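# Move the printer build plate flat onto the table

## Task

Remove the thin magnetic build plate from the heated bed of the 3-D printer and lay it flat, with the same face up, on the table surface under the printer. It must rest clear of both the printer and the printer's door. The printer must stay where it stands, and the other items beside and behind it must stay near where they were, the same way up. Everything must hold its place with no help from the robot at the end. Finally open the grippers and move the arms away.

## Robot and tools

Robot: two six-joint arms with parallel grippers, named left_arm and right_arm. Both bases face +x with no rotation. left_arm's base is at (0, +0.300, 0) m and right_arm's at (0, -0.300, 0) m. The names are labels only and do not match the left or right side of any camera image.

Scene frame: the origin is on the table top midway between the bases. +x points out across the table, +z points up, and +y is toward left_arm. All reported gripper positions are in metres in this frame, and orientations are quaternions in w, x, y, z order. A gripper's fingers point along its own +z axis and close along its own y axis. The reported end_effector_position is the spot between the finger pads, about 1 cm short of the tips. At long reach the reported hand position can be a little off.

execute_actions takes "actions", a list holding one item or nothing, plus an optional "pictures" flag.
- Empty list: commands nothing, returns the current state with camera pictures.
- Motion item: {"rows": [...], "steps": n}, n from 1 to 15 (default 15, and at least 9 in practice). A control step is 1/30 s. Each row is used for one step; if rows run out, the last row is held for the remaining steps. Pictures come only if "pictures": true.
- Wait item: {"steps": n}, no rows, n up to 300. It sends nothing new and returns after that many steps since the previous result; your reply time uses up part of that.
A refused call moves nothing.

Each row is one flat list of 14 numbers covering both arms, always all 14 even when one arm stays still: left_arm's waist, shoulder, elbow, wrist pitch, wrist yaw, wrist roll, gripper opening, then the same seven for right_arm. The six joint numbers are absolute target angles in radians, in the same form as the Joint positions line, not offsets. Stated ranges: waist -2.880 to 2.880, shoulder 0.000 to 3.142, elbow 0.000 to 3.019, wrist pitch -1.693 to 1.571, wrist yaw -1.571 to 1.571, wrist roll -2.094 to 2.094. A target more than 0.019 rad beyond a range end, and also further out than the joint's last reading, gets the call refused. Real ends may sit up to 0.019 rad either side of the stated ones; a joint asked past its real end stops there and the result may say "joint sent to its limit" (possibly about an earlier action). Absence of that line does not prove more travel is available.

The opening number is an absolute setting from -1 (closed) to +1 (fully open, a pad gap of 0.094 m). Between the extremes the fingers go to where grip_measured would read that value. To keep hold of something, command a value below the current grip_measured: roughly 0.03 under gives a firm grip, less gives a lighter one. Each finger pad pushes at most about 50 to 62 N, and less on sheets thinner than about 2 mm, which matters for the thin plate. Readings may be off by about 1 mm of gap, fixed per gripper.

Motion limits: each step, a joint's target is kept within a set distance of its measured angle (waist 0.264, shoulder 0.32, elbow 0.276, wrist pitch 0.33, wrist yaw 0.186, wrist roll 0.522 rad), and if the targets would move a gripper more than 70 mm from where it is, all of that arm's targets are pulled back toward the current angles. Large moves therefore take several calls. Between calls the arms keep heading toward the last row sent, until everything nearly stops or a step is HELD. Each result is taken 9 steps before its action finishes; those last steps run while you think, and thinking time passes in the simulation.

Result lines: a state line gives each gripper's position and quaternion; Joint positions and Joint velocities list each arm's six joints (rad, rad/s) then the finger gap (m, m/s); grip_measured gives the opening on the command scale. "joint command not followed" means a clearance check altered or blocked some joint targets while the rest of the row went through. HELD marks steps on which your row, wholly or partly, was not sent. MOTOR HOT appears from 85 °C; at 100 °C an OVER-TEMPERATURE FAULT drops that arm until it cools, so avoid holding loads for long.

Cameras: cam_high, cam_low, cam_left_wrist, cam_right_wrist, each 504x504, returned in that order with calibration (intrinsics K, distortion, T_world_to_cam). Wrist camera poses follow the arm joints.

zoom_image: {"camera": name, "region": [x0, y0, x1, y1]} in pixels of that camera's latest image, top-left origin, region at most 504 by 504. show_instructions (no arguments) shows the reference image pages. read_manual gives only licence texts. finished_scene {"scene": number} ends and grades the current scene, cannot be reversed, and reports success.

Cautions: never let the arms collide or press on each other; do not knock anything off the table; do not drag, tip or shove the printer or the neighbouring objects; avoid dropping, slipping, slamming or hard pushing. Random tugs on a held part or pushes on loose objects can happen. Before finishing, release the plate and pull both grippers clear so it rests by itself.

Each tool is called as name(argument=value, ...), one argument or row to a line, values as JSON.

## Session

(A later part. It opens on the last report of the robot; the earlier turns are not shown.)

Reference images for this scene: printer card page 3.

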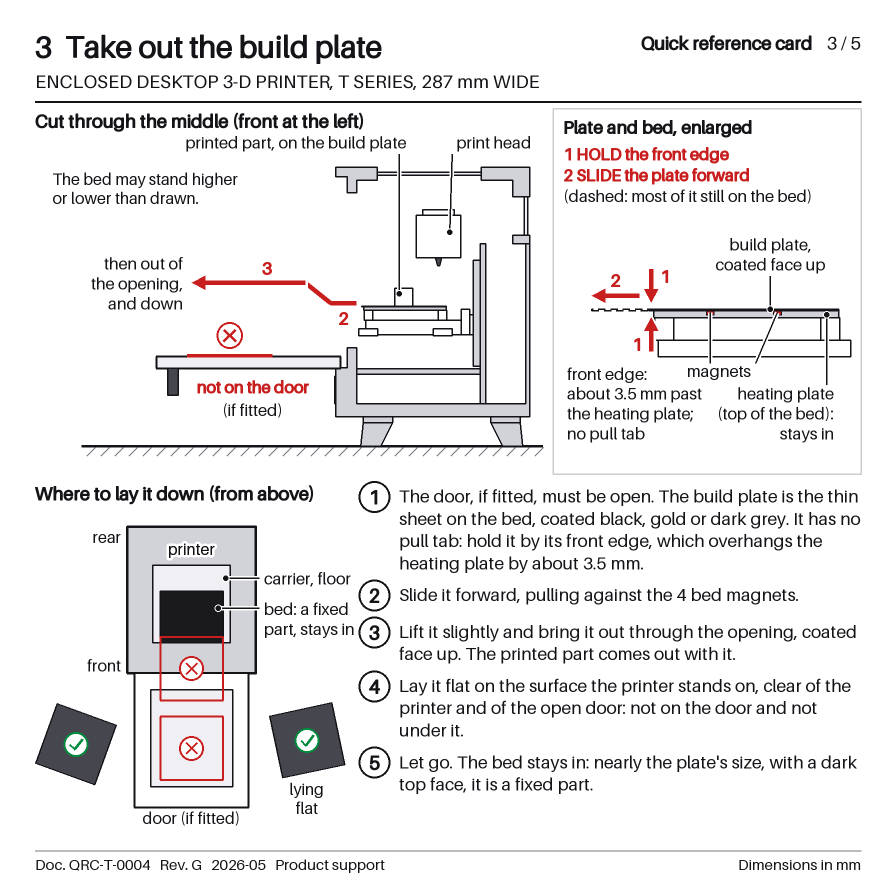

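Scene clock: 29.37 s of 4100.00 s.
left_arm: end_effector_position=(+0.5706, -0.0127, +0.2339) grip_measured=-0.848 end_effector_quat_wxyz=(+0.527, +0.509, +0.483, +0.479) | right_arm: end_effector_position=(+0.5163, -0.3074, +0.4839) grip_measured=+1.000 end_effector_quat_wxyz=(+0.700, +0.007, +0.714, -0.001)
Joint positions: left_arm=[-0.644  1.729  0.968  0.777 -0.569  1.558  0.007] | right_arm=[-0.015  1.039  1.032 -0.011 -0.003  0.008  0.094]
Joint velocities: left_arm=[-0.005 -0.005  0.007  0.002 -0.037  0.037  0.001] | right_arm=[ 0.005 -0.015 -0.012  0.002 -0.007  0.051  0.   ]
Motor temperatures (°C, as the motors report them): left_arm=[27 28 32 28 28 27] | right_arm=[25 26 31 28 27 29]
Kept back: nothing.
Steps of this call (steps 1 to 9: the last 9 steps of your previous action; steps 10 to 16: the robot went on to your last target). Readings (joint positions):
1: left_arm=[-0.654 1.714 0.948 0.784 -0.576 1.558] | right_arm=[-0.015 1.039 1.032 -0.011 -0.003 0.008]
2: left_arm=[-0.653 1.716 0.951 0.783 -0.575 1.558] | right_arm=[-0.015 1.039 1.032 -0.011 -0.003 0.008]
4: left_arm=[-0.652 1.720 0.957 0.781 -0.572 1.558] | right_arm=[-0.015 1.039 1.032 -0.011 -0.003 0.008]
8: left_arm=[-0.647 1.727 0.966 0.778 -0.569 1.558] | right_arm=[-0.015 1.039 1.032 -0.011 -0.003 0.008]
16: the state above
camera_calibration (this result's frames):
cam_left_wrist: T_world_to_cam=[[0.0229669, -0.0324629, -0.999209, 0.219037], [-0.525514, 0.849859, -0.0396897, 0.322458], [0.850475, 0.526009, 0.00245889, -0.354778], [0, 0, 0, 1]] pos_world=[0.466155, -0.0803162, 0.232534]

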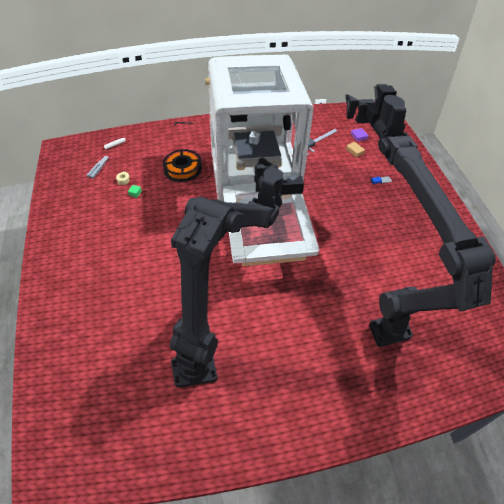

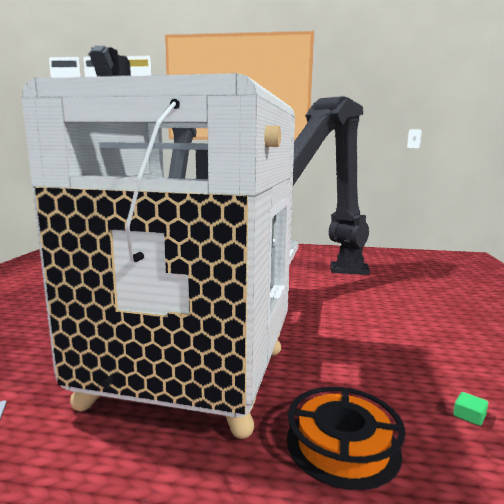

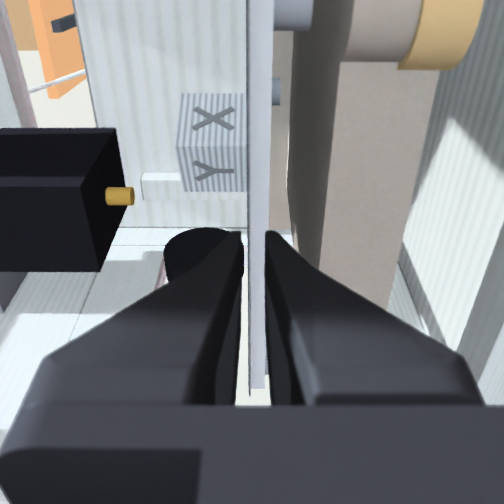

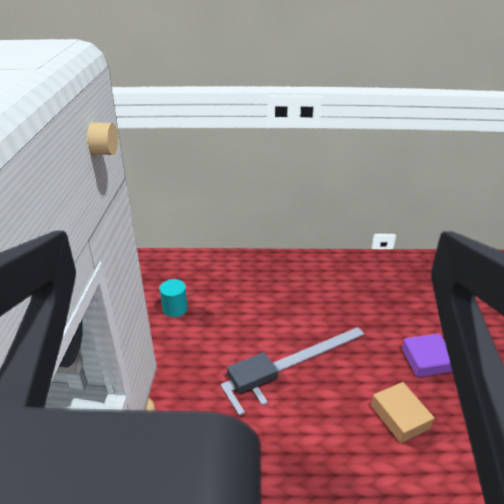

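execute_actions(
  actions=[
    {"rows": [[-0.6379,1.7529,1.0172,0.7626,-0.5668,1.570,-0.85,-0.015,1.039,1.032,-0.011,-0.003,0.008,1],[-0.6379,1.7529,1.0182,0.7626,-0.5668,1.570,-0.85,-0.015,1.039,1.032,-0.011,-0.003,0.008,1],[-0.6379,1.7529,1.0192,0.7626,-0.5668,1.570,-0.85,-0.015,1.039,1.032,-0.011,-0.003,0.008,1],[-0.6372,1.7540,1.0209,0.7621,-0.5661,1.570,-0.85,-0.015,1.039,1.032,-0.011,-0.003,0.008,1],[-0.6365,1.7551,1.0226,0.7616,-0.5654,1.570,-0.85,-0.015,1.039,1.032,-0.011,-0.003,0.008,1],[-0.6358,1.7562,1.0243,0.7611,-0.5647,1.570,-0.85,-0.015,1.039,1.032,-0.011,-0.003,0.008,1],[-0.6351,1.7573,1.0260,0.7606,-0.5640,1.570,-0.85,-0.015,1.039,1.032,-0.011,-0.003,0.008,1],[-0.6344,1.7584,1.0277,0.7601,-0.5633,1.570,-0.85,-0.015,1.039,1.032,-0.011,-0.003,0.008,1],[-0.6337,1.7595,1.0294,0.7596,-0.5626,1.570,-0.85,-0.015,1.039,1.032,-0.011,-0.003,0.008,1]], "steps": 12},
  ],
)

execute_actions(
  actions=[
    {"steps": 15},
  ],
  pictures=true,
)

zoom_image(
  camera="cam_left_wrist",
  region=[200, 190, 310, 410],
)

Scene clock: 31.43 s of 4100.00 s.
left_arm: end_effector_position=(+0.5706, -0.0127, +0.2339) grip_measured=-0.848 end_effector_quat_wxyz=(+0.527, +0.509, +0.483, +0.479) | right_arm: end_effector_position=(+0.5163, -0.3074, +0.4839) grip_measured=+1.000 end_effector_quat_wxyz=(+0.700, +0.007, +0.714, -0.001)
Joint positions: left_arm=[-0.644  1.729  0.968  0.777 -0.569  1.558  0.007] | right_arm=[-0.015  1.039  1.032 -0.011 -0.003  0.008  0.094]
Joint velocities: left_arm=[-0.005 -0.015  0.007 -0.002 -0.037  0.007 -0.   ] | right_arm=[ 0.005 -0.005  0.002 -0.007 -0.051 -0.022  0.   ]
Motor temperatures (°C, as the motors report them): left_arm=[27 28 32 28 28 27] | right_arm=[25 26 31 28 27 29]
Steps of this call (steps 1 to 15: the robot went on to your last target; steps 16 to 59: nothing new was sent; steps 60 to 62: the first 3 steps of this action). Readings (joint positions):
60: left_arm=[-0.644 1.729 0.968 0.777 -0.569 1.558] | right_arm=[-0.015 1.039 1.032 -0.011 -0.003 0.008]
61: left_arm=[-0.644 1.729 0.968 0.777 -0.569 1.558] | right_arm=[-0.015 1.039 1.032 -0.011 -0.003 0.008]
62: the state above

Scene clock: 31.93 s of 4100.00 s.
left_arm: end_effector_position=(+0.5746, -0.0144, +0.2371) grip_measured=-0.848 end_effector_quat_wxyz=(+0.530, +0.508, +0.482, +0.479) | right_arm: end_effector_position=(+0.5163, -0.3074, +0.4839) grip_measured=+1.000 end_effector_quat_wxyz=(+0.700, +0.007, +0.714, -0.001)
Joint positions: left_arm=[-0.641  1.734  0.982  0.775 -0.565  1.558  0.007] | right_arm=[-0.015  1.039  1.032 -0.011 -0.003  0.008  0.094]
Joint velocities: left_arm=[-0.024 -0.005  0.007 -0.022  0.037 -0.007 -0.002] | right_arm=[-0.034  0.005  0.012 -0.012  0.022  0.007  0.   ]
Motor temperatures (°C, as the motors report them): left_arm=[27 28 32 28 28 27] | right_arm=[25 26 31 28 27 29]
Kept back: nothing.
Steps of this call (steps 1 to 9: the last 9 steps of your previous action; steps 10 to 15: the robot went on to your last target). Readings (joint positions):
1: left_arm=[-0.644 1.729 0.968 0.777 -0.569 1.558] | right_arm=[-0.015 1.039 1.032 -0.011 -0.003 0.008]
2: left_arm=[-0.644 1.729 0.969 0.777 -0.568 1.558] | right_arm=[-0.015 1.039 1.032 -0.011 -0.003 0.008]
4: left_arm=[-0.644 1.730 0.972 0.777 -0.567 1.558] | right_arm=[-0.015 1.039 1.032 -0.011 -0.003 0.008]
8: left_arm=[-0.642 1.733 0.980 0.775 -0.565 1.558] | right_arm=[-0.015 1.039 1.032 -0.011 -0.003 0.008]
15: the state above
camera_calibration (this result's frames):
cam_left_wrist: T_world_to_cam=[[0.0278472, -0.036088, -0.998961, 0.219122], [-0.524007, 0.850507, -0.0453323, 0.326576], [0.851259, 0.524725, 0.0047739, -0.358387], [0, 0, 0, 1]] pos_world=[0.470106, -0.0817933, 0.235409]

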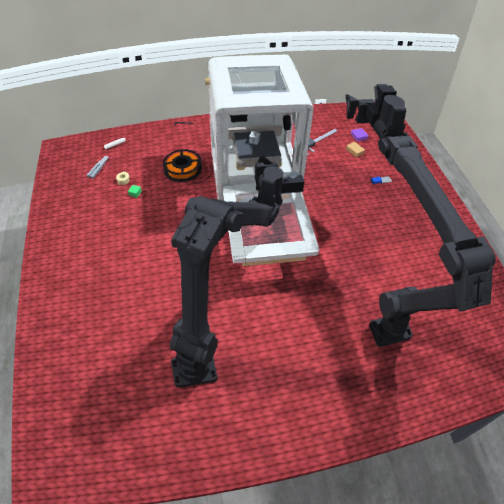

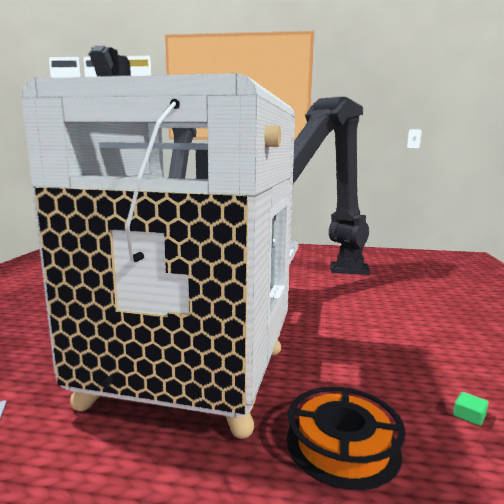

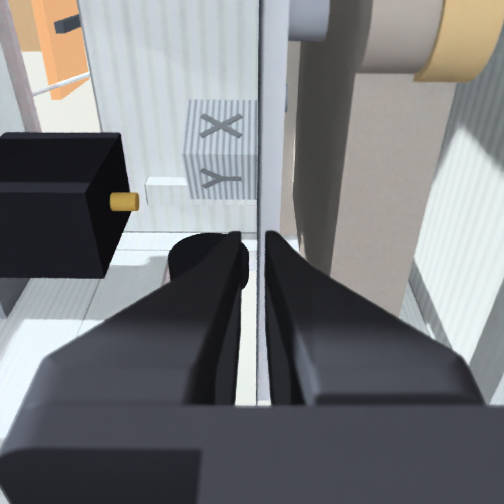

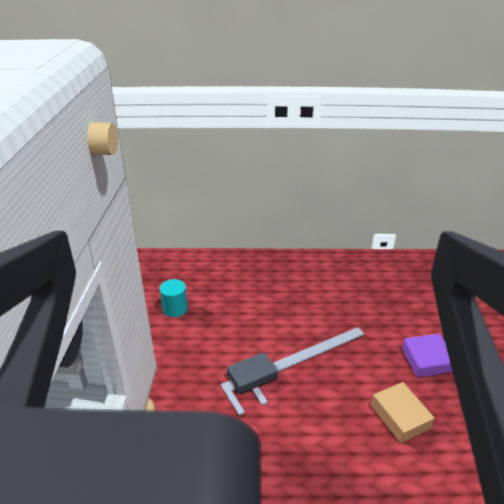

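Region (200, 190, 310, 410) of cam_left_wrist's 504x504 image, scaled by 2.291, with more detail than that image has.

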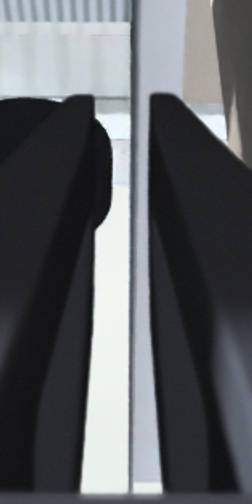

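execute_actions(
  actions=[
    {"rows": [[-0.6330,1.7600,1.0294,0.7586,-0.5626,1.570,-0.85,-0.015,1.039,1.032,-0.011,-0.003,0.008,1],[-0.6323,1.7605,1.0294,0.7576,-0.5626,1.570,-0.85,-0.015,1.039,1.032,-0.011,-0.003,0.008,1],[-0.6316,1.7607,1.0294,0.7566,-0.5626,1.570,-0.85,-0.015,1.039,1.032,-0.011,-0.003,0.008,1]], "steps": 10},
  ],
)

execute_actions(
  actions=[
    {"steps": 13},
  ],
)

Scene clock: 32.60 s of 4100.00 s.
left_arm: end_effector_position=(+0.5746, -0.0144, +0.2371) grip_measured=-0.848 end_effector_quat_wxyz=(+0.530, +0.508, +0.482, +0.479) | right_arm: end_effector_position=(+0.5163, -0.3074, +0.4839) grip_measured=+1.000 end_effector_quat_wxyz=(+0.700, +0.007, +0.714, -0.001)
Joint positions: left_arm=[-0.641  1.734  0.982  0.775 -0.565  1.558  0.007] | right_arm=[-0.015  1.039  1.032 -0.011 -0.003  0.008  0.094]
Joint velocities: left_arm=[-0.005 -0.024 -0.002 -0.002  0.051  0.037  0.001] | right_arm=[-0.024  0.005 -0.007  0.002  0.037 -0.022  0.   ]
Motor temperatures (°C, as the motors report them): left_arm=[27 28 32 28 28 27] | right_arm=[25 26 31 28 27 29]
Steps of this call (steps 1 to 15: the robot went on to your last target; steps 16 to 19: nothing new was sent; step 20: the first step of this action). Readings (joint positions):
20: the state above

Scene clock: 33.03 s of 4100.00 s.
left_arm: end_effector_position=(+0.5753, -0.0134, +0.2354) grip_measured=-0.848 end_effector_quat_wxyz=(+0.528, +0.509, +0.483, +0.479) | right_arm: end_effector_position=(+0.5163, -0.3074, +0.4839) grip_measured=+1.000 end_effector_quat_wxyz=(+0.700, +0.007, +0.714, -0.001)
Joint positions: left_arm=[-0.639  1.735  0.982  0.771 -0.564  1.558  0.007] | right_arm=[-0.015  1.039  1.032 -0.011 -0.003  0.008  0.094]
Joint velocities: left_arm=[-0.005 -0.005 -0.012  0.007 -0.007  0.037 -0.   ] | right_arm=[-0.005 -0.015 -0.002  0.002  0.007  0.007  0.   ]
Motor temperatures (°C, as the motors report them): left_arm=[27 28 32 28 28 27] | right_arm=[25 26 31 28 27 29]
Kept back: nothing.
Steps of this call (steps 1 to 9: the last 9 steps of your previous action; steps 10 to 13: the robot went on to your last target). Readings (joint positions):
1: left_arm=[-0.641 1.734 0.982 0.775 -0.565 1.558] | right_arm=[-0.015 1.039 1.032 -0.011 -0.003 0.008]
2: left_arm=[-0.641 1.734 0.982 0.774 -0.564 1.558] | right_arm=[-0.015 1.039 1.032 -0.011 -0.003 0.008]
4: left_arm=[-0.640 1.734 0.982 0.772 -0.564 1.558] | right_arm=[-0.015 1.039 1.032 -0.011 -0.003 0.008]
8: left_arm=[-0.639 1.735 0.982 0.771 -0.564 1.558] | right_arm=[-0.015 1.039 1.032 -0.011 -0.003 0.008]
13: the state above

execute_actions(
  actions=[
    {"rows": [[-0.6311,1.7616,1.0307,0.7562,-0.5621,1.570,-0.85,-0.015,1.039,1.032,-0.011,-0.003,0.008,1],[-0.6305,1.7625,1.0319,0.7558,-0.5615,1.570,-0.85,-0.015,1.039,1.032,-0.011,-0.003,0.008,1],[-0.6300,1.7633,1.0332,0.7554,-0.5610,1.570,-0.85,-0.015,1.039,1.032,-0.011,-0.003,0.008,1],[-0.6294,1.7642,1.0345,0.7550,-0.5604,1.570,-0.85,-0.015,1.039,1.032,-0.011,-0.003,0.008,1],[-0.6289,1.7651,1.0357,0.7547,-0.5599,1.570,-0.85,-0.015,1.039,1.032,-0.011,-0.003,0.008,1],[-0.6284,1.7660,1.0370,0.7543,-0.5594,1.570,-0.85,-0.015,1.039,1.032,-0.011,-0.003,0.008,1],[-0.6278,1.7668,1.0382,0.7539,-0.5588,1.570,-0.85,-0.015,1.039,1.032,-0.011,-0.003,0.008,1],[-0.6273,1.7677,1.0395,0.7535,-0.5583,1.570,-0.85,-0.015,1.039,1.032,-0.011,-0.003,0.008,1]], "steps": 11},
  ],
)

execute_actions(
  actions=[
    {"steps": 15},
  ],
  pictures=true,
)

zoom_image(
  camera="cam_left_wrist",
  region=[200, 150, 310, 370],
)

Scene clock: 33.77 s of 4100.00 s.
left_arm: end_effector_position=(+0.5755, -0.0133, +0.2351) grip_measured=-0.848 end_effector_quat_wxyz=(+0.527, +0.509, +0.483, +0.479) | right_arm: end_effector_position=(+0.5163, -0.3074, +0.4839) grip_measured=+1.000 end_effector_quat_wxyz=(+0.700, +0.007, +0.714, -0.001)
Joint positions: left_arm=[-0.639  1.736  0.982  0.771 -0.564  1.558  0.007] | right_arm=[-0.015  1.039  1.032 -0.011 -0.003  0.008  0.094]
Joint velocities: left_arm=[ 0.005  0.005 -0.002  0.002 -0.066  0.022  0.001] | right_arm=[-0.015  0.005 -0.007 -0.002 -0.007 -0.037  0.   ]
Motor temperatures (°C, as the motors report them): left_arm=[27 28 33 28 28 27] | right_arm=[25 26 31 28 27 29]
Steps of this call (steps 1 to 15: the robot went on to your last target; steps 16 to 20: nothing new was sent; steps 21 to 22: the first 2 steps of this action). Readings (joint positions):
21: left_arm=[-0.639 1.735 0.982 0.771 -0.564 1.558] | right_arm=[-0.015 1.039 1.032 -0.011 -0.003 0.008]
22: the state above

Scene clock: 34.27 s of 4100.00 s.
left_arm: end_effector_position=(+0.5793, -0.0131, +0.2343) grip_measured=-0.848 end_effector_quat_wxyz=(+0.527, +0.509, +0.484, +0.479) | right_arm: end_effector_position=(+0.5163, -0.3074, +0.4839) grip_measured=+1.000 end_effector_quat_wxyz=(+0.700, +0.007, +0.714, -0.001)
Joint positions: left_arm=[-0.634  1.743  0.99   0.768 -0.561  1.558  0.007] | right_arm=[-0.015  1.039  1.032 -0.011 -0.003  0.008  0.094]
Joint velocities: left_arm=[ 0.005  0.005  0.002  0.012 -0.007 -0.037  0.001] | right_arm=[-0.005  0.005  0.002 -0.017 -0.037 -0.066  0.   ]
Motor temperatures (°C, as the motors report them): left_arm=[27 28 33 28 28 27] | right_arm=[25 26 31 28 27 29]
Kept back: nothing.
Steps of this call (steps 1 to 9: the last 9 steps of your previous action; steps 10 to 15: the robot went on to your last target). Readings (joint positions):
1: left_arm=[-0.639 1.736 0.982 0.771 -0.564 1.558] | right_arm=[-0.015 1.039 1.032 -0.011 -0.003 0.008]
2: left_arm=[-0.639 1.736 0.982 0.771 -0.563 1.558] | right_arm=[-0.015 1.039 1.032 -0.011 -0.003 0.008]
4: left_arm=[-0.637 1.738 0.984 0.771 -0.562 1.558] | right_arm=[-0.015 1.039 1.032 -0.011 -0.003 0.008]
8: left_arm=[-0.635 1.742 0.990 0.769 -0.561 1.558] | right_arm=[-0.015 1.039 1.032 -0.011 -0.003 0.008]
15: the state above
All arms were judged still, so your last target was given up. Only a new action makes them travel on or press farther. Fingers that are still opening or closing keep moving.
camera_calibration (this result's frames):
cam_left_wrist: T_world_to_cam=[[0.0224729, -0.0318729, -0.999239, 0.219478], [-0.526508, 0.849279, -0.0389308, 0.327732], [0.849873, 0.526982, 0.00230446, -0.361658], [0, 0, 0, 1]] pos_world=[0.474985, -0.0807535, 0.232903]

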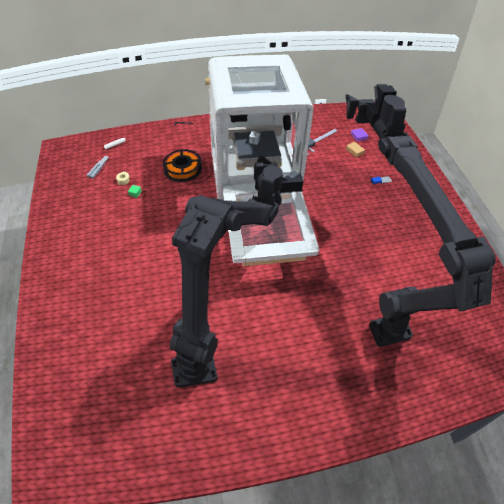

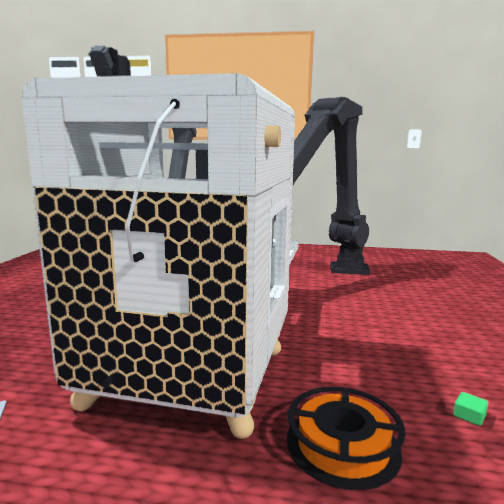

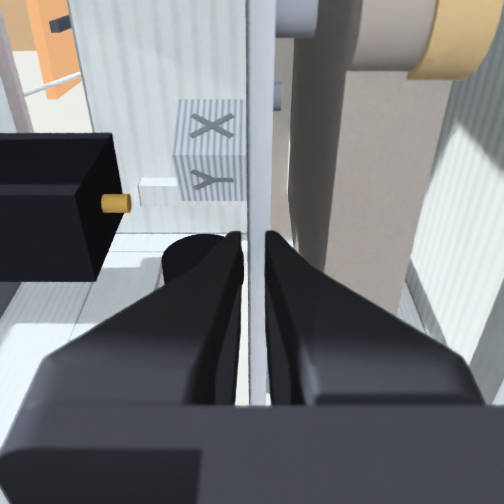

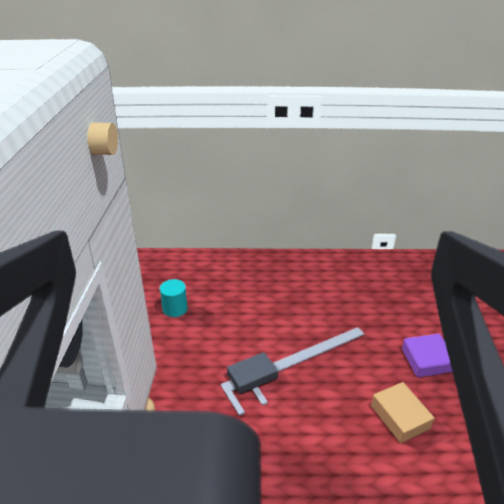

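Region (200, 150, 310, 370) of cam_left_wrist's 504x504 image, scaled by 2.291, with more detail than that image has.

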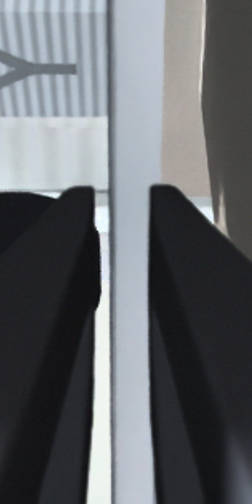

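execute_actions(
  actions=[
    {"rows": [[-0.6273,1.7677,1.0403,0.7535,-0.5583,1.570,-0.85,-0.015,1.039,1.032,-0.011,-0.003,0.008,1],[-0.6273,1.7677,1.0411,0.7535,-0.5583,1.570,-0.85,-0.015,1.039,1.032,-0.011,-0.003,0.008,1],[-0.6273,1.7677,1.0420,0.7535,-0.5583,1.570,-0.85,-0.015,1.039,1.032,-0.011,-0.003,0.008,1]], "steps": 10},
  ],
)

execute_actions(
  actions=[
    {"steps": 14},
  ],
)

Scene clock: 34.97 s of 4100.00 s.
left_arm: end_effector_position=(+0.5793, -0.0131, +0.2343) grip_measured=-0.848 end_effector_quat_wxyz=(+0.527, +0.509, +0.484, +0.479) | right_arm: end_effector_position=(+0.5163, -0.3074, +0.4839) grip_measured=+1.000 end_effector_quat_wxyz=(+0.700, +0.007, +0.714, -0.001)
Joint positions: left_arm=[-0.634  1.743  0.99   0.768 -0.561  1.558  0.007] | right_arm=[-0.015  1.039  1.032 -0.011 -0.003  0.008  0.094]
Joint velocities: left_arm=[-0.005 -0.015 -0.022  0.007  0.037 -0.037 -0.   ] | right_arm=[-0.005 -0.005  0.002 -0.017 -0.139  0.154  0.   ]
Motor temperatures (°C, as the motors report them): left_arm=[27 28 33 28 28 27] | right_arm=[25 26 31 28 27 29]
Steps of this call (steps 1 to 20: nothing new was sent; step 21: the first step of this action). Readings (joint positions):
21: the state above

Scene clock: 35.43 s of 4100.00 s.
left_arm: end_effector_position=(+0.5793, -0.0131, +0.2343) grip_measured=-0.848 end_effector_quat_wxyz=(+0.527, +0.509, +0.484, +0.479) | right_arm: end_effector_position=(+0.5163, -0.3074, +0.4839) grip_measured=+1.000 end_effector_quat_wxyz=(+0.700, +0.007, +0.714, -0.001)
Joint positions: left_arm=[-0.634  1.743  0.99   0.768 -0.561  1.558  0.007] | right_arm=[-0.015  1.039  1.032 -0.011 -0.003  0.008  0.094]
Joint velocities: left_arm=[-0.015  0.005 -0.022  0.002 -0.022 -0.037  0.001] | right_arm=[-0.005  0.015  0.002  0.017 -0.022 -0.022  0.   ]
Motor temperatures (°C, as the motors report them): left_arm=[27 28 33 28 28 27] | right_arm=[25 26 31 28 27 29]
Kept back: nothing.
Steps of this call (steps 1 to 9: the last 9 steps of your previous action; steps 10 to 14: the robot went on to your last target). Readings (joint positions):
1: left_arm=[-0.634 1.743 0.990 0.768 -0.561 1.558] | right_arm=[-0.015 1.039 1.032 -0.011 -0.003 0.008]
2: left_arm=[-0.634 1.743 0.990 0.768 -0.561 1.558] | right_arm=[-0.015 1.039 1.032 -0.011 -0.003 0.008]
4: left_arm=[-0.634 1.743 0.990 0.768 -0.561 1.558] | right_arm=[-0.015 1.039 1.032 -0.011 -0.003 0.008]
8: left_arm=[-0.634 1.743 0.990 0.768 -0.561 1.558] | right_arm=[-0.015 1.039 1.032 -0.011 -0.003 0.008]
14: the state above

execute_actions(
  actions=[
    {"rows": [[-0.6273,1.7677,1.0430,0.7535,-0.5583,1.570,-0.85,-0.015,1.039,1.032,-0.011,-0.003,0.008,1],[-0.6273,1.7677,1.0440,0.7535,-0.5583,1.570,-0.85,-0.015,1.039,1.032,-0.011,-0.003,0.008,1],[-0.6273,1.7677,1.0445,0.7535,-0.5583,1.570,-0.85,-0.015,1.039,1.032,-0.011,-0.003,0.008,1]], "steps": 10},
  ],
)

execute_actions(
  actions=[
    {"steps": 14},
  ],
)

Scene clock: 36.83 s of 4100.00 s.
left_arm: end_effector_position=(+0.5793, -0.0131, +0.2343) grip_measured=-0.848 end_effector_quat_wxyz=(+0.527, +0.509, +0.483, +0.479) | right_arm: end_effector_position=(+0.5163, -0.3074, +0.4839) grip_measured=+1.000 end_effector_quat_wxyz=(+0.700, +0.007, +0.714, -0.001)
Joint positions: left_arm=[-0.634  1.743  0.99   0.768 -0.56   1.558  0.007] | right_arm=[-0.015  1.039  1.032 -0.011 -0.003  0.008  0.094]
Joint velocities: left_arm=[-0.005 -0.005 -0.022 -0.012 -0.051  0.022  0.   ] | right_arm=[-0.005 -0.015 -0.012  0.002  0.007 -0.081  0.   ]
Motor temperatures (°C, as the motors report them): left_arm=[27 28 33 28 28 27] | right_arm=[25 26 31 28 27 29]
Steps of this call (steps 1 to 15: the robot went on to your last target; steps 16 to 41: nothing new was sent; step 42: the first step of this action). Readings (joint positions):
42: the state above

Scene clock: 37.30 s of 4100.00 s.
left_arm: end_effector_position=(+0.5805, -0.0140, +0.2371) grip_measured=-0.848 end_effector_quat_wxyz=(+0.529, +0.507, +0.483, +0.479) | right_arm: end_effector_position=(+0.5163, -0.3074, +0.4839) grip_measured=+1.000 end_effector_quat_wxyz=(+0.700, +0.007, +0.714, -0.001)
Joint positions: left_arm=[-0.634  1.743  0.996  0.768 -0.56   1.558  0.007] | right_arm=[-0.015  1.039  1.032 -0.011 -0.003  0.008  0.094]
Joint velocities: left_arm=[-0.015  0.005  0.007 -0.012 -0.081  0.051 -0.   ] | right_arm=[-0.005 -0.005 -0.007  0.002  0.081  0.066  0.   ]
Motor temperatures (°C, as the motors report them): left_arm=[27 28 33 28 28 27] | right_arm=[25 26 31 28 27 29]
Kept back: nothing.
Steps of this call (steps 1 to 9: the last 9 steps of your previous action; steps 10 to 14: the robot went on to your last target). Readings (joint positions):
1: left_arm=[-0.634 1.743 0.991 0.768 -0.560 1.558] | right_arm=[-0.015 1.039 1.032 -0.011 -0.003 0.008]
2: left_arm=[-0.634 1.743 0.992 0.768 -0.560 1.558] | right_arm=[-0.015 1.039 1.032 -0.011 -0.003 0.008]
4: left_arm=[-0.634 1.743 0.993 0.768 -0.560 1.558] | right_arm=[-0.015 1.039 1.032 -0.011 -0.003 0.008]
8: left_arm=[-0.634 1.743 0.996 0.768 -0.560 1.558] | right_arm=[-0.015 1.039 1.032 -0.011 -0.003 0.008]
14: the state above

execute_actions(
  actions=[
    {"rows": [[-0.6266,1.7686,1.0470,0.7532,-0.5579,1.570,-0.85,-0.015,1.039,1.032,-0.011,-0.003,0.008,1],[-0.6260,1.7696,1.0485,0.7529,-0.5575,1.570,-0.85,-0.015,1.039,1.032,-0.011,-0.003,0.008,1],[-0.6253,1.7705,1.0495,0.7526,-0.5571,1.570,-0.85,-0.015,1.039,1.032,-0.011,-0.003,0.008,1],[-0.6246,1.7714,1.0501,0.7523,-0.5566,1.570,-0.85,-0.015,1.039,1.032,-0.011,-0.003,0.008,1],[-0.6240,1.7723,1.0506,0.7520,-0.5562,1.570,-0.85,-0.015,1.039,1.032,-0.011,-0.003,0.008,1],[-0.6233,1.7733,1.0511,0.7517,-0.5558,1.570,-0.85,-0.015,1.039,1.032,-0.011,-0.003,0.008,1],[-0.6226,1.7742,1.0516,0.7514,-0.5554,1.570,-0.85,-0.015,1.039,1.032,-0.011,-0.003,0.008,1],[-0.6220,1.7751,1.0521,0.7512,-0.5550,1.570,-0.85,-0.015,1.039,1.032,-0.011,-0.003,0.008,1]], "steps": 11},
  ],
)

execute_actions(
  actions=[
    {"steps": 16},
  ],
  pictures=true,
)

zoom_image(
  camera="cam_left_wrist",
  region=[200, 150, 310, 370],
)

Scene clock: 38.43 s of 4100.00 s.
left_arm: end_effector_position=(+0.5805, -0.0141, +0.2369) grip_measured=-0.848 end_effector_quat_wxyz=(+0.529, +0.508, +0.483, +0.479) | right_arm: end_effector_position=(+0.5163, -0.3074, +0.4839) grip_measured=+1.000 end_effector_quat_wxyz=(+0.700, +0.007, +0.714, -0.001)
Joint positions: left_arm=[-0.634  1.743  0.996  0.768 -0.56   1.558  0.007] | right_arm=[-0.015  1.039  1.032 -0.011 -0.003  0.008  0.094]
Joint velocities: left_arm=[-0.005 -0.005  0.012  0.002  0.022 -0.051  0.001] | right_arm=[ 0.005  0.005 -0.017 -0.012 -0.037  0.037  0.   ]
Motor temperatures (°C, as the motors report them): left_arm=[27 28 33 28 28 27] | right_arm=[25 26 31 28 27 29]
Steps of this call (steps 1 to 15: the robot went on to your last target; steps 16 to 32: nothing new was sent; steps 33 to 34: the first 2 steps of this action). Readings (joint positions):
33: left_arm=[-0.634 1.743 0.996 0.768 -0.560 1.558] | right_arm=[-0.015 1.039 1.032 -0.011 -0.003 0.008]
34: the state above

Scene clock: 38.97 s of 4100.00 s.
left_arm: end_effector_position=(+0.5826, -0.0142, +0.2371) grip_measured=-0.848 end_effector_quat_wxyz=(+0.529, +0.507, +0.483, +0.479) | right_arm: end_effector_position=(+0.5163, -0.3074, +0.4839) grip_measured=+1.000 end_effector_quat_wxyz=(+0.700, +0.007, +0.714, -0.001)
Joint positions: left_arm=[-0.632  1.747  1.002  0.768 -0.557  1.558  0.007] | right_arm=[-0.015  1.039  1.032 -0.011 -0.003  0.008  0.094]
Joint velocities: left_arm=[ 0.005 -0.005 -0.007 -0.002 -0.037  0.007 -0.001] | right_arm=[-0.024 -0.015 -0.002  0.007 -0.022 -0.007  0.   ]
Motor temperatures (°C, as the motors report them): left_arm=[27 28 33 28 28 27] | right_arm=[25 26 31 28 27 29]
Kept back: nothing.
Steps of this call (steps 1 to 9: the last 9 steps of your previous action; steps 10 to 15: the robot went on to your last target; step 16: nothing new was sent). Readings (joint positions):
1: left_arm=[-0.634 1.743 0.996 0.768 -0.560 1.558] | right_arm=[-0.015 1.039 1.032 -0.011 -0.003 0.008]
2: left_arm=[-0.634 1.744 0.997 0.768 -0.559 1.558] | right_arm=[-0.015 1.039 1.032 -0.011 -0.003 0.008]
4: left_arm=[-0.633 1.746 1.000 0.768 -0.558 1.558] | right_arm=[-0.015 1.039 1.032 -0.011 -0.003 0.008]
8: left_arm=[-0.632 1.747 1.002 0.768 -0.557 1.558] | right_arm=[-0.015 1.039 1.032 -0.011 -0.003 0.008]
16: the state above
All arms were judged still, so your last target was given up. Only a new action makes them travel on or press farther. Fingers that are still opening or closing keep moving.
camera_calibration (this result's frames):
cam_left_wrist: T_world_to_cam=[[0.0276977, -0.0356809, -0.998979, 0.218998], [-0.525315, 0.849722, -0.0449147, 0.331333], [0.850457, 0.526023, 0.00479162, -0.364795], [0, 0, 0, 1]] pos_world=[0.478231, -0.0818358, 0.235404]

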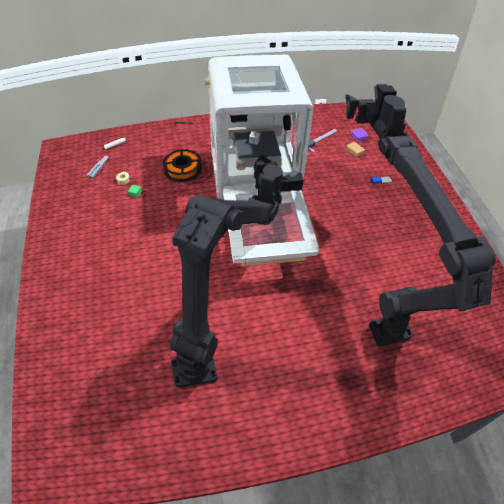

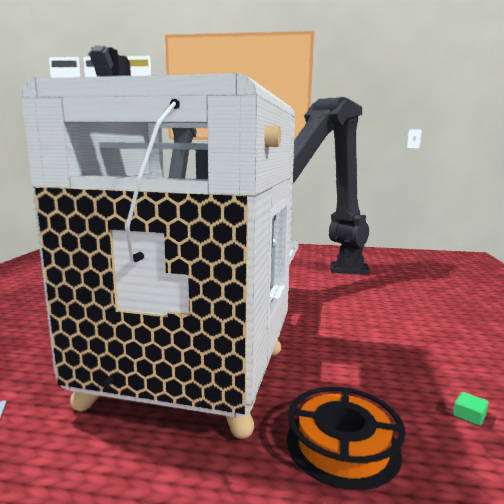

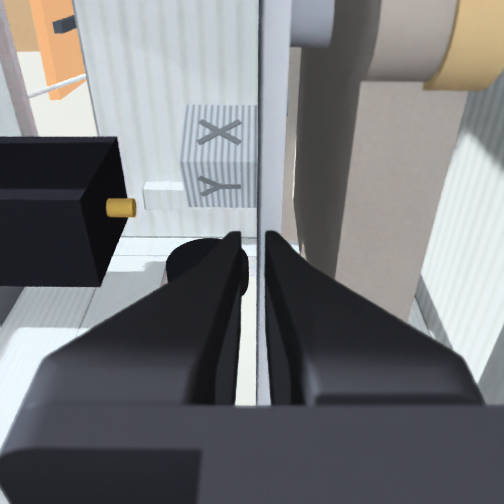

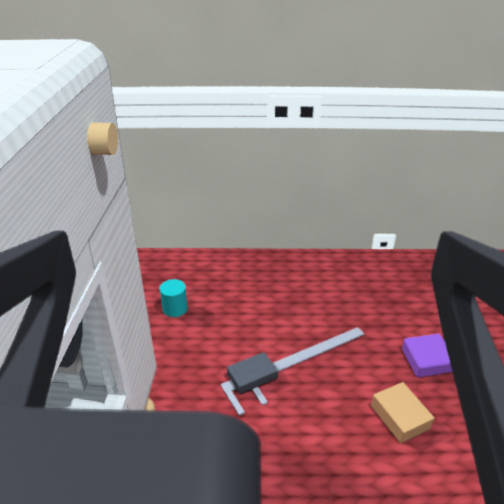

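Region (200, 150, 310, 370) of cam_left_wrist's 504x504 image, scaled by 2.291, with more detail than that image has.

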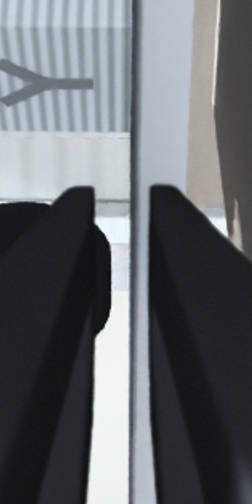

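execute_actions(
  actions=[
    {"rows": [[-0.6250,1.7740,1.0500,0.7520,-0.5550,1.570,-0.85,-0.015,1.039,1.032,-0.011,-0.003,0.008,1],[-0.6280,1.7740,1.0480,0.7520,-0.5550,1.570,-0.85,-0.015,1.039,1.032,-0.011,-0.003,0.008,1],[-0.6290,1.7740,1.0470,0.7520,-0.5550,1.570,-0.86,-0.015,1.039,1.032,-0.011,-0.003,0.008,1],[-0.6290,1.7740,1.0470,0.7520,-0.5550,1.570,-0.87,-0.015,1.039,1.032,-0.011,-0.003,0.008,1],[-0.6290,1.7740,1.0470,0.7520,-0.5550,1.570,-0.88,-0.015,1.039,1.032,-0.011,-0.003,0.008,1],[-0.6290,1.7740,1.0470,0.7520,-0.5550,1.570,-0.89,-0.015,1.039,1.032,-0.011,-0.003,0.008,1],[-0.6290,1.7740,1.0470,0.7520,-0.5550,1.570,-0.90,-0.015,1.039,1.032,-0.011,-0.003,0.008,1]], "steps": 11},
  ],
)

execute_actions(
  actions=[
    {"steps": 15},
  ],
  pictures=true,
)

zoom_image(
  camera="cam_left_wrist",
  region=[200, 150, 310, 370],
)

Scene clock: 39.87 s of 4100.00 s.
left_arm: end_effector_position=(+0.5826, -0.0142, +0.2371) grip_measured=-0.848 end_effector_quat_wxyz=(+0.529, +0.507, +0.483, +0.479) | right_arm: end_effector_position=(+0.5163, -0.3074, +0.4839) grip_measured=+1.000 end_effector_quat_wxyz=(+0.700, +0.007, +0.714, -0.001)
Joint positions: left_arm=[-0.632  1.747  1.002  0.768 -0.557  1.558  0.007] | right_arm=[-0.015  1.039  1.032 -0.011 -0.003  0.008  0.094]
Joint velocities: left_arm=[-0.005 -0.005 -0.027 -0.012 -0.051  0.051  0.   ] | right_arm=[-0.005 -0.015  0.012 -0.002  0.037  0.037  0.   ]
Motor temperatures (°C, as the motors report them): left_arm=[27 28 33 28 28 27] | right_arm=[25 26 31 28 27 29]
Steps of this call (steps 1 to 25: nothing new was sent; steps 26 to 27: the first 2 steps of this action). Readings (joint positions):
26: left_arm=[-0.632 1.747 1.002 0.768 -0.557 1.558] | right_arm=[-0.015 1.039 1.032 -0.011 -0.003 0.008]
27: the state above

Scene clock: 40.37 s of 4100.00 s.
left_arm: end_effector_position=(+0.5827, -0.0143, +0.2365) grip_measured=-0.898 end_effector_quat_wxyz=(+0.528, +0.508, +0.483, +0.479) | right_arm: end_effector_position=(+0.5163, -0.3074, +0.4839) grip_measured=+1.000 end_effector_quat_wxyz=(+0.700, +0.007, +0.714, -0.001)
Joint positions: left_arm=[-0.632  1.747  1.002  0.766 -0.557  1.558  0.005] | right_arm=[-0.015  1.039  1.032 -0.011 -0.003  0.008  0.094]
Joint velocities: left_arm=[-0.024  0.005 -0.007 -0.012 -0.066 -0.037 -0.001] | right_arm=[-0.005 -0.005 -0.002 -0.002 -0.081 -0.022  0.   ]
Motor temperatures (°C, as the motors report them): left_arm=[27 28 33 28 28 27] | right_arm=[25 26 31 28 27 29]
Kept back: nothing.
Steps of this call (steps 1 to 9: the last 9 steps of your previous action; steps 10 to 15: the robot went on to your last target). Readings (joint positions):
1: left_arm=[-0.632 1.747 1.002 0.768 -0.557 1.558] | right_arm=[-0.015 1.039 1.032 -0.011 -0.003 0.008]
2: left_arm=[-0.632 1.747 1.002 0.767 -0.557 1.558] | right_arm=[-0.015 1.039 1.032 -0.011 -0.003 0.008]
4: left_arm=[-0.632 1.747 1.002 0.767 -0.557 1.558] | right_arm=[-0.015 1.039 1.032 -0.011 -0.003 0.008]
8: left_arm=[-0.632 1.747 1.002 0.766 -0.557 1.558] | right_arm=[-0.015 1.039 1.032 -0.011 -0.003 0.008]
15: the state above
All arms were judged still, so your last target was given up. Only a new action makes them travel on or press farther. Fingers that are still opening or closing keep moving.
camera_calibration (this result's frames):
cam_left_wrist: T_world_to_cam=[[0.0261599, -0.0345556, -0.99906, 0.219351], [-0.525383, 0.849771, -0.0431489, 0.330973], [0.850464, 0.526018, 0.00407498, -0.364645], [0, 0, 0, 1]] pos_world=[0.478267, -0.081862, 0.234912]

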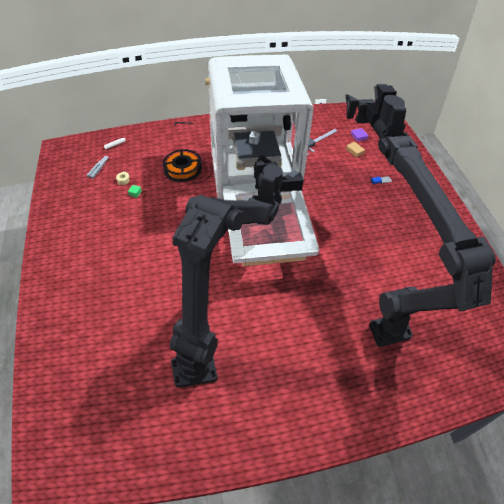

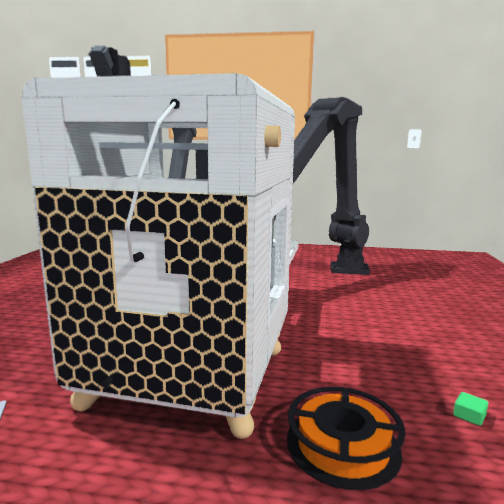

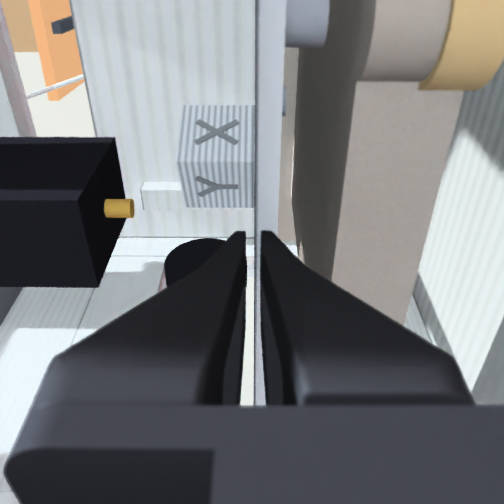

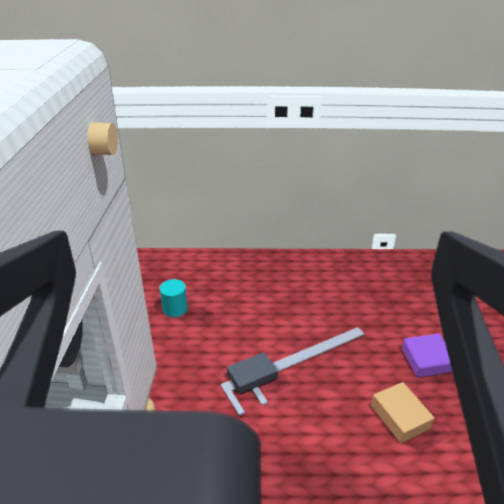

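Region (200, 150, 310, 370) of cam_left_wrist's 504x504 image, scaled by 2.291, with more detail than that image has.

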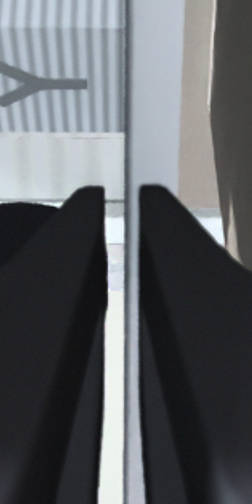

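execute_actions(
  actions=[
    {"rows": [[-0.6280,1.7740,1.0470,0.7510,-0.5550,1.570,-0.905,-0.015,1.039,1.032,-0.011,-0.003,0.008,1],[-0.6270,1.7740,1.0470,0.7500,-0.5550,1.570,-0.913,-0.015,1.039,1.032,-0.011,-0.003,0.008,1],[-0.6260,1.7740,1.0470,0.7490,-0.5550,1.570,-0.921,-0.015,1.039,1.032,-0.011,-0.003,0.008,1],[-0.6260,1.7740,1.0470,0.7490,-0.5550,1.570,-0.929,-0.015,1.039,1.032,-0.011,-0.003,0.008,1],[-0.6260,1.7740,1.0470,0.7490,-0.5550,1.570,-0.937,-0.015,1.039,1.032,-0.011,-0.003,0.008,1],[-0.6260,1.7740,1.0470,0.7490,-0.5550,1.570,-0.945,-0.015,1.039,1.032,-0.011,-0.003,0.008,1],[-0.6260,1.7740,1.0470,0.7490,-0.5550,1.570,-0.952,-0.015,1.039,1.032,-0.011,-0.003,0.008,1],[-0.6260,1.7740,1.0470,0.7490,-0.5550,1.570,-0.959,-0.015,1.039,1.032,-0.011,-0.003,0.008,1],[-0.6260,1.7740,1.0470,0.7490,-0.5550,1.570,-0.966,-0.015,1.039,1.032,-0.011,-0.003,0.008,1],[-0.6260,1.7740,1.0470,0.7490,-0.5550,1.570,-0.973,-0.015,1.039,1.032,-0.011,-0.003,0.008,1],[-0.6260,1.7740,1.0470,0.7490,-0.5550,1.570,-0.980,-0.015,1.039,1.032,-0.011,-0.003,0.008,1],[-0.6260,1.7740,1.0470,0.7490,-0.5550,1.570,-0.987,-0.015,1.039,1.032,-0.011,-0.003,0.008,1],[-0.6260,1.7740,1.0470,0.7490,-0.5550,1.570,-0.994,-0.015,1.039,1.032,-0.011,-0.003,0.008,1],[-0.6260,1.7740,1.0470,0.7490,-0.5550,1.570,-1,-0.015,1.039,1.032,-0.011,-0.003,0.008,1]], "steps": 15},
  ],
)

execute_actions(
  actions=[
    {"steps": 16},
  ],
  pictures=true,
)

zoom_image(
  camera="cam_left_wrist",
  region=[200, 150, 310, 370],
)

Scene clock: 41.90 s of 4100.00 s.
left_arm: end_effector_position=(+0.5827, -0.0144, +0.2356) grip_measured=-0.939 end_effector_quat_wxyz=(+0.527, +0.509, +0.483, +0.479) | right_arm: end_effector_position=(+0.5163, -0.3074, +0.4839) grip_measured=+1.000 end_effector_quat_wxyz=(+0.700, +0.007, +0.714, -0.001)
Joint positions: left_arm=[-0.632  1.748  1.002  0.763 -0.557  1.558  0.003] | right_arm=[-0.015  1.039  1.032 -0.011 -0.003  0.008  0.094]
Joint velocities: left_arm=[-0.005 -0.015  0.002 -0.002  0.095 -0.022 -0.008] | right_arm=[-0.005 -0.005 -0.002 -0.017  0.007 -0.037  0.   ]
Motor temperatures (°C, as the motors report them): left_arm=[27 28 33 28 28 27] | right_arm=[25 26 32 28 27 29]
Steps of this call (steps 1 to 40: nothing new was sent; steps 41 to 46: the first 6 steps of this action). Readings (joint positions):
41: left_arm=[-0.632 1.747 1.002 0.766 -0.557 1.558] | right_arm=[-0.015 1.039 1.032 -0.011 -0.003 0.008]
42: left_arm=[-0.632 1.747 1.002 0.765 -0.557 1.558] | right_arm=[-0.015 1.039 1.032 -0.011 -0.003 0.008]
44: left_arm=[-0.632 1.747 1.002 0.764 -0.557 1.558] | right_arm=[-0.015 1.039 1.032 -0.011 -0.003 0.008]
46: the state above

Scene clock: 42.43 s of 4100.00 s.
left_arm: end_effector_position=(+0.5827, -0.0144, +0.2355) grip_measured=-0.976 end_effector_quat_wxyz=(+0.527, +0.509, +0.483, +0.479) | right_arm: end_effector_position=(+0.5163, -0.3074, +0.4839) grip_measured=+1.000 end_effector_quat_wxyz=(+0.700, +0.007, +0.714, -0.001)
Joint positions: left_arm=[-0.632  1.748  1.002  0.763 -0.557  1.558  0.001] | right_arm=[-0.015  1.039  1.032 -0.011 -0.003  0.008  0.094]
Joint velocities: left_arm=[-0.005 -0.005 -0.012 -0.007 -0.007 -0.022 -0.001] | right_arm=[-0.005 -0.005 -0.002  0.002  0.007 -0.037  0.   ]
Motor temperatures (°C, as the motors report them): left_arm=[27 28 33 28 28 27] | right_arm=[25 26 32 28 27 29]
Kept back: nothing.
Steps of this call (steps 1 to 9: the last 9 steps of your previous action; steps 10 to 15: the robot went on to your last target; step 16: nothing new was sent). Readings (joint positions):
1: left_arm=[-0.632 1.748 1.002 0.763 -0.557 1.558] | right_arm=[-0.015 1.039 1.032 -0.011 -0.003 0.008]
2: left_arm=[-0.632 1.748 1.002 0.763 -0.557 1.558] | right_arm=[-0.015 1.039 1.032 -0.011 -0.003 0.008]
4: left_arm=[-0.632 1.748 1.002 0.763 -0.557 1.558] | right_arm=[-0.015 1.039 1.032 -0.011 -0.003 0.008]
8: left_arm=[-0.632 1.748 1.002 0.763 -0.557 1.558] | right_arm=[-0.015 1.039 1.032 -0.011 -0.003 0.008]
16: the state above
All arms were judged still, so your last target was given up. Only a new action makes them travel on or press farther. Fingers that are still opening or closing keep moving.
camera_calibration (this result's frames):
cam_left_wrist: T_world_to_cam=[[0.0230754, -0.0323086, -0.999212, 0.220216], [-0.525186, 0.850065, -0.0396145, 0.33009], [0.850675, 0.525686, 0.00264756, -0.364414], [0, 0, 0, 1]] pos_world=[0.478275, -0.0819158, 0.234084]

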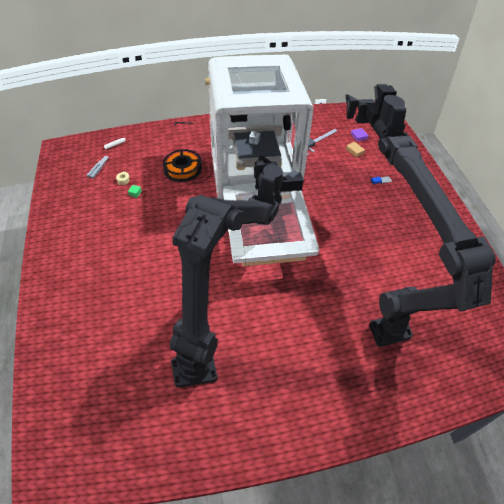

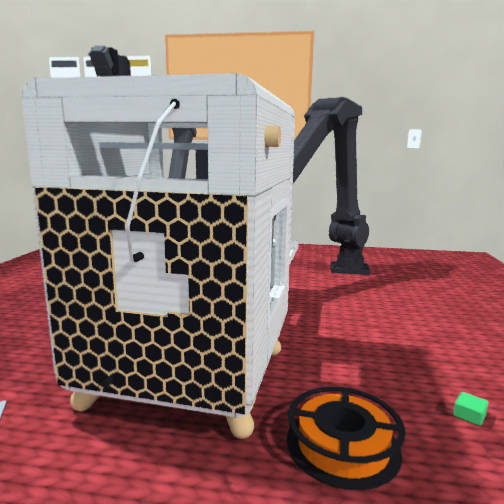

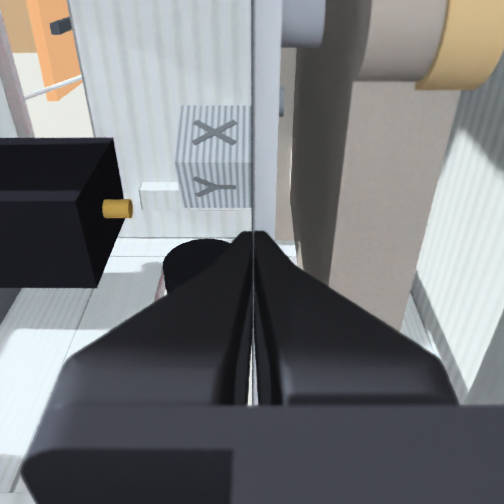

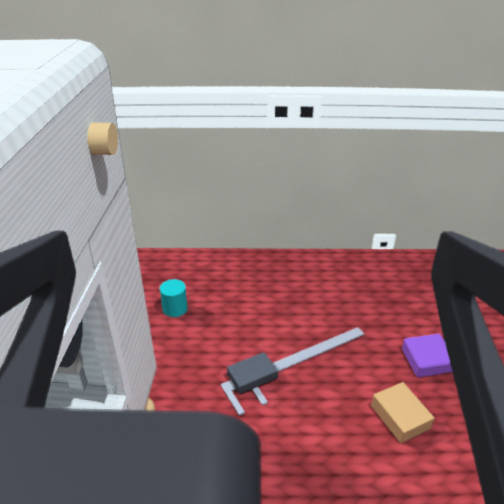

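Region (200, 150, 310, 370) of cam_left_wrist's 504x504 image, scaled by 2.291, with more detail than that image has.

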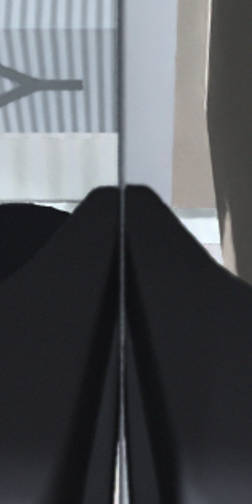

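execute_actions(
  actions=[
    {"rows": [[-0.6282,1.7632,1.040,0.7568,-0.5558,1.570,-1,-0.015,1.039,1.032,-0.011,-0.003,0.008,1],[-0.6304,1.7524,1.033,0.7646,-0.5566,1.570,-1,-0.015,1.039,1.032,-0.011,-0.003,0.008,1],[-0.6326,1.7416,1.026,0.7724,-0.5574,1.570,-1,-0.015,1.039,1.032,-0.011,-0.003,0.008,1],[-0.6348,1.7308,1.019,0.7802,-0.5582,1.570,-1,-0.015,1.039,1.032,-0.011,-0.003,0.008,1],[-0.637,1.720,1.012,0.785,-0.559,1.570,-1,-0.015,1.039,1.032,-0.011,-0.003,0.008,1],[-0.6386,1.7183,1.0095,0.785,-0.559,1.570,-1,-0.015,1.039,1.032,-0.011,-0.003,0.008,1],[-0.6402,1.7165,1.0070,0.785,-0.559,1.570,-1,-0.015,1.039,1.032,-0.011,-0.003,0.008,1],[-0.6418,1.7148,1.0044,0.785,-0.559,1.570,-1,-0.015,1.039,1.032,-0.011,-0.003,0.008,1],[-0.6434,1.7130,1.0019,0.785,-0.559,1.570,-1,-0.015,1.039,1.032,-0.011,-0.003,0.008,1],[-0.6450,1.7113,0.9994,0.786,-0.560,1.570,-1,-0.015,1.039,1.032,-0.011,-0.003,0.008,1],[-0.6466,1.7096,0.9969,0.786,-0.560,1.570,-1,-0.015,1.039,1.032,-0.011,-0.003,0.008,1],[-0.6482,1.7078,0.9944,0.787,-0.561,1.570,-1,-0.015,1.039,1.032,-0.011,-0.003,0.008,1],[-0.6498,1.7061,0.9918,0.787,-0.561,1.570,-1,-0.015,1.039,1.032,-0.011,-0.003,0.008,1],[-0.6514,1.7043,0.9893,0.788,-0.562,1.570,-1,-0.015,1.039,1.032,-0.011,-0.003,0.008,1],[-0.6530,1.7026,0.9868,0.788,-0.562,1.570,-1,-0.015,1.039,1.032,-0.011,-0.003,0.008,1]], "steps": 15},
  ],
)

execute_actions(
  actions=[
    {"steps": 14},
  ],
)

Scene clock: 44.70 s of 4100.00 s.
left_arm: end_effector_position=(+0.5826, -0.0145, +0.2357) grip_measured=-0.976 end_effector_quat_wxyz=(+0.527, +0.509, +0.483, +0.479) | right_arm: end_effector_position=(+0.5163, -0.3074, +0.4839) grip_measured=+1.000 end_effector_quat_wxyz=(+0.700, +0.007, +0.714, -0.001)
Joint positions: left_arm=[-0.632  1.747  1.002  0.763 -0.557  1.558  0.001] | right_arm=[-0.015  1.039  1.032 -0.011 -0.003  0.008  0.094]
Joint velocities: left_arm=[ 0.005  0.005 -0.017  0.007  0.022 -0.022 -0.   ] | right_arm=[-0.005 -0.005  0.007  0.002  0.037 -0.007  0.   ]
Motor temperatures (°C, as the motors report them): left_arm=[27 28 33 28 28 27] | right_arm=[25 26 32 28 27 29]
Steps of this call (steps 1 to 62: nothing new was sent; steps 63 to 68: the first 6 steps of this action). Readings (joint positions):
63: left_arm=[-0.632 1.748 1.002 0.763 -0.557 1.558] | right_arm=[-0.015 1.039 1.032 -0.011 -0.003 0.008]
64: left_arm=[-0.632 1.748 1.002 0.763 -0.557 1.558] | right_arm=[-0.015 1.039 1.032 -0.011 -0.003 0.008]
66: left_arm=[-0.632 1.748 1.002 0.763 -0.557 1.558] | right_arm=[-0.015 1.039 1.032 -0.011 -0.003 0.008]
68: the state above

Scene clock: 45.17 s of 4100.00 s.
left_arm: end_effector_position=(+0.5813, -0.0141, +0.2355) grip_measured=-0.976 end_effector_quat_wxyz=(+0.527, +0.510, +0.483, +0.478) | right_arm: end_effector_position=(+0.5163, -0.3074, +0.4839) grip_measured=+1.000 end_effector_quat_wxyz=(+0.700, +0.007, +0.714, -0.001)
Joint positions: left_arm=[-0.633  1.745  0.998  0.763 -0.558  1.558  0.001] | right_arm=[-0.015  1.039  1.032 -0.011 -0.003  0.008  0.094]
Joint velocities: left_arm=[-0.005 -0.005  0.012  0.012  0.051 -0.066 -0.001] | right_arm=[-0.005 -0.015 -0.012  0.007 -0.051 -0.11   0.   ]
Motor temperatures (°C, as the motors report them): left_arm=[27 28 33 28 28 27] | right_arm=[25 26 32 28 27 29]
Kept back: nothing.
Steps of this call (steps 1 to 9: the last 9 steps of your previous action; steps 10 to 14: the robot went on to your last target). Readings (joint positions):
1: left_arm=[-0.632 1.747 1.002 0.763 -0.557 1.558] | right_arm=[-0.015 1.039 1.032 -0.011 -0.003 0.008]
2: left_arm=[-0.632 1.747 1.002 0.763 -0.557 1.558] | right_arm=[-0.015 1.039 1.032 -0.011 -0.003 0.008]
4: left_arm=[-0.632 1.747 1.001 0.763 -0.558 1.558] | right_arm=[-0.015 1.039 1.032 -0.011 -0.003 0.008]
8: left_arm=[-0.633 1.746 1.000 0.763 -0.558 1.558] | right_arm=[-0.015 1.039 1.032 -0.011 -0.003 0.008]
14: the state above


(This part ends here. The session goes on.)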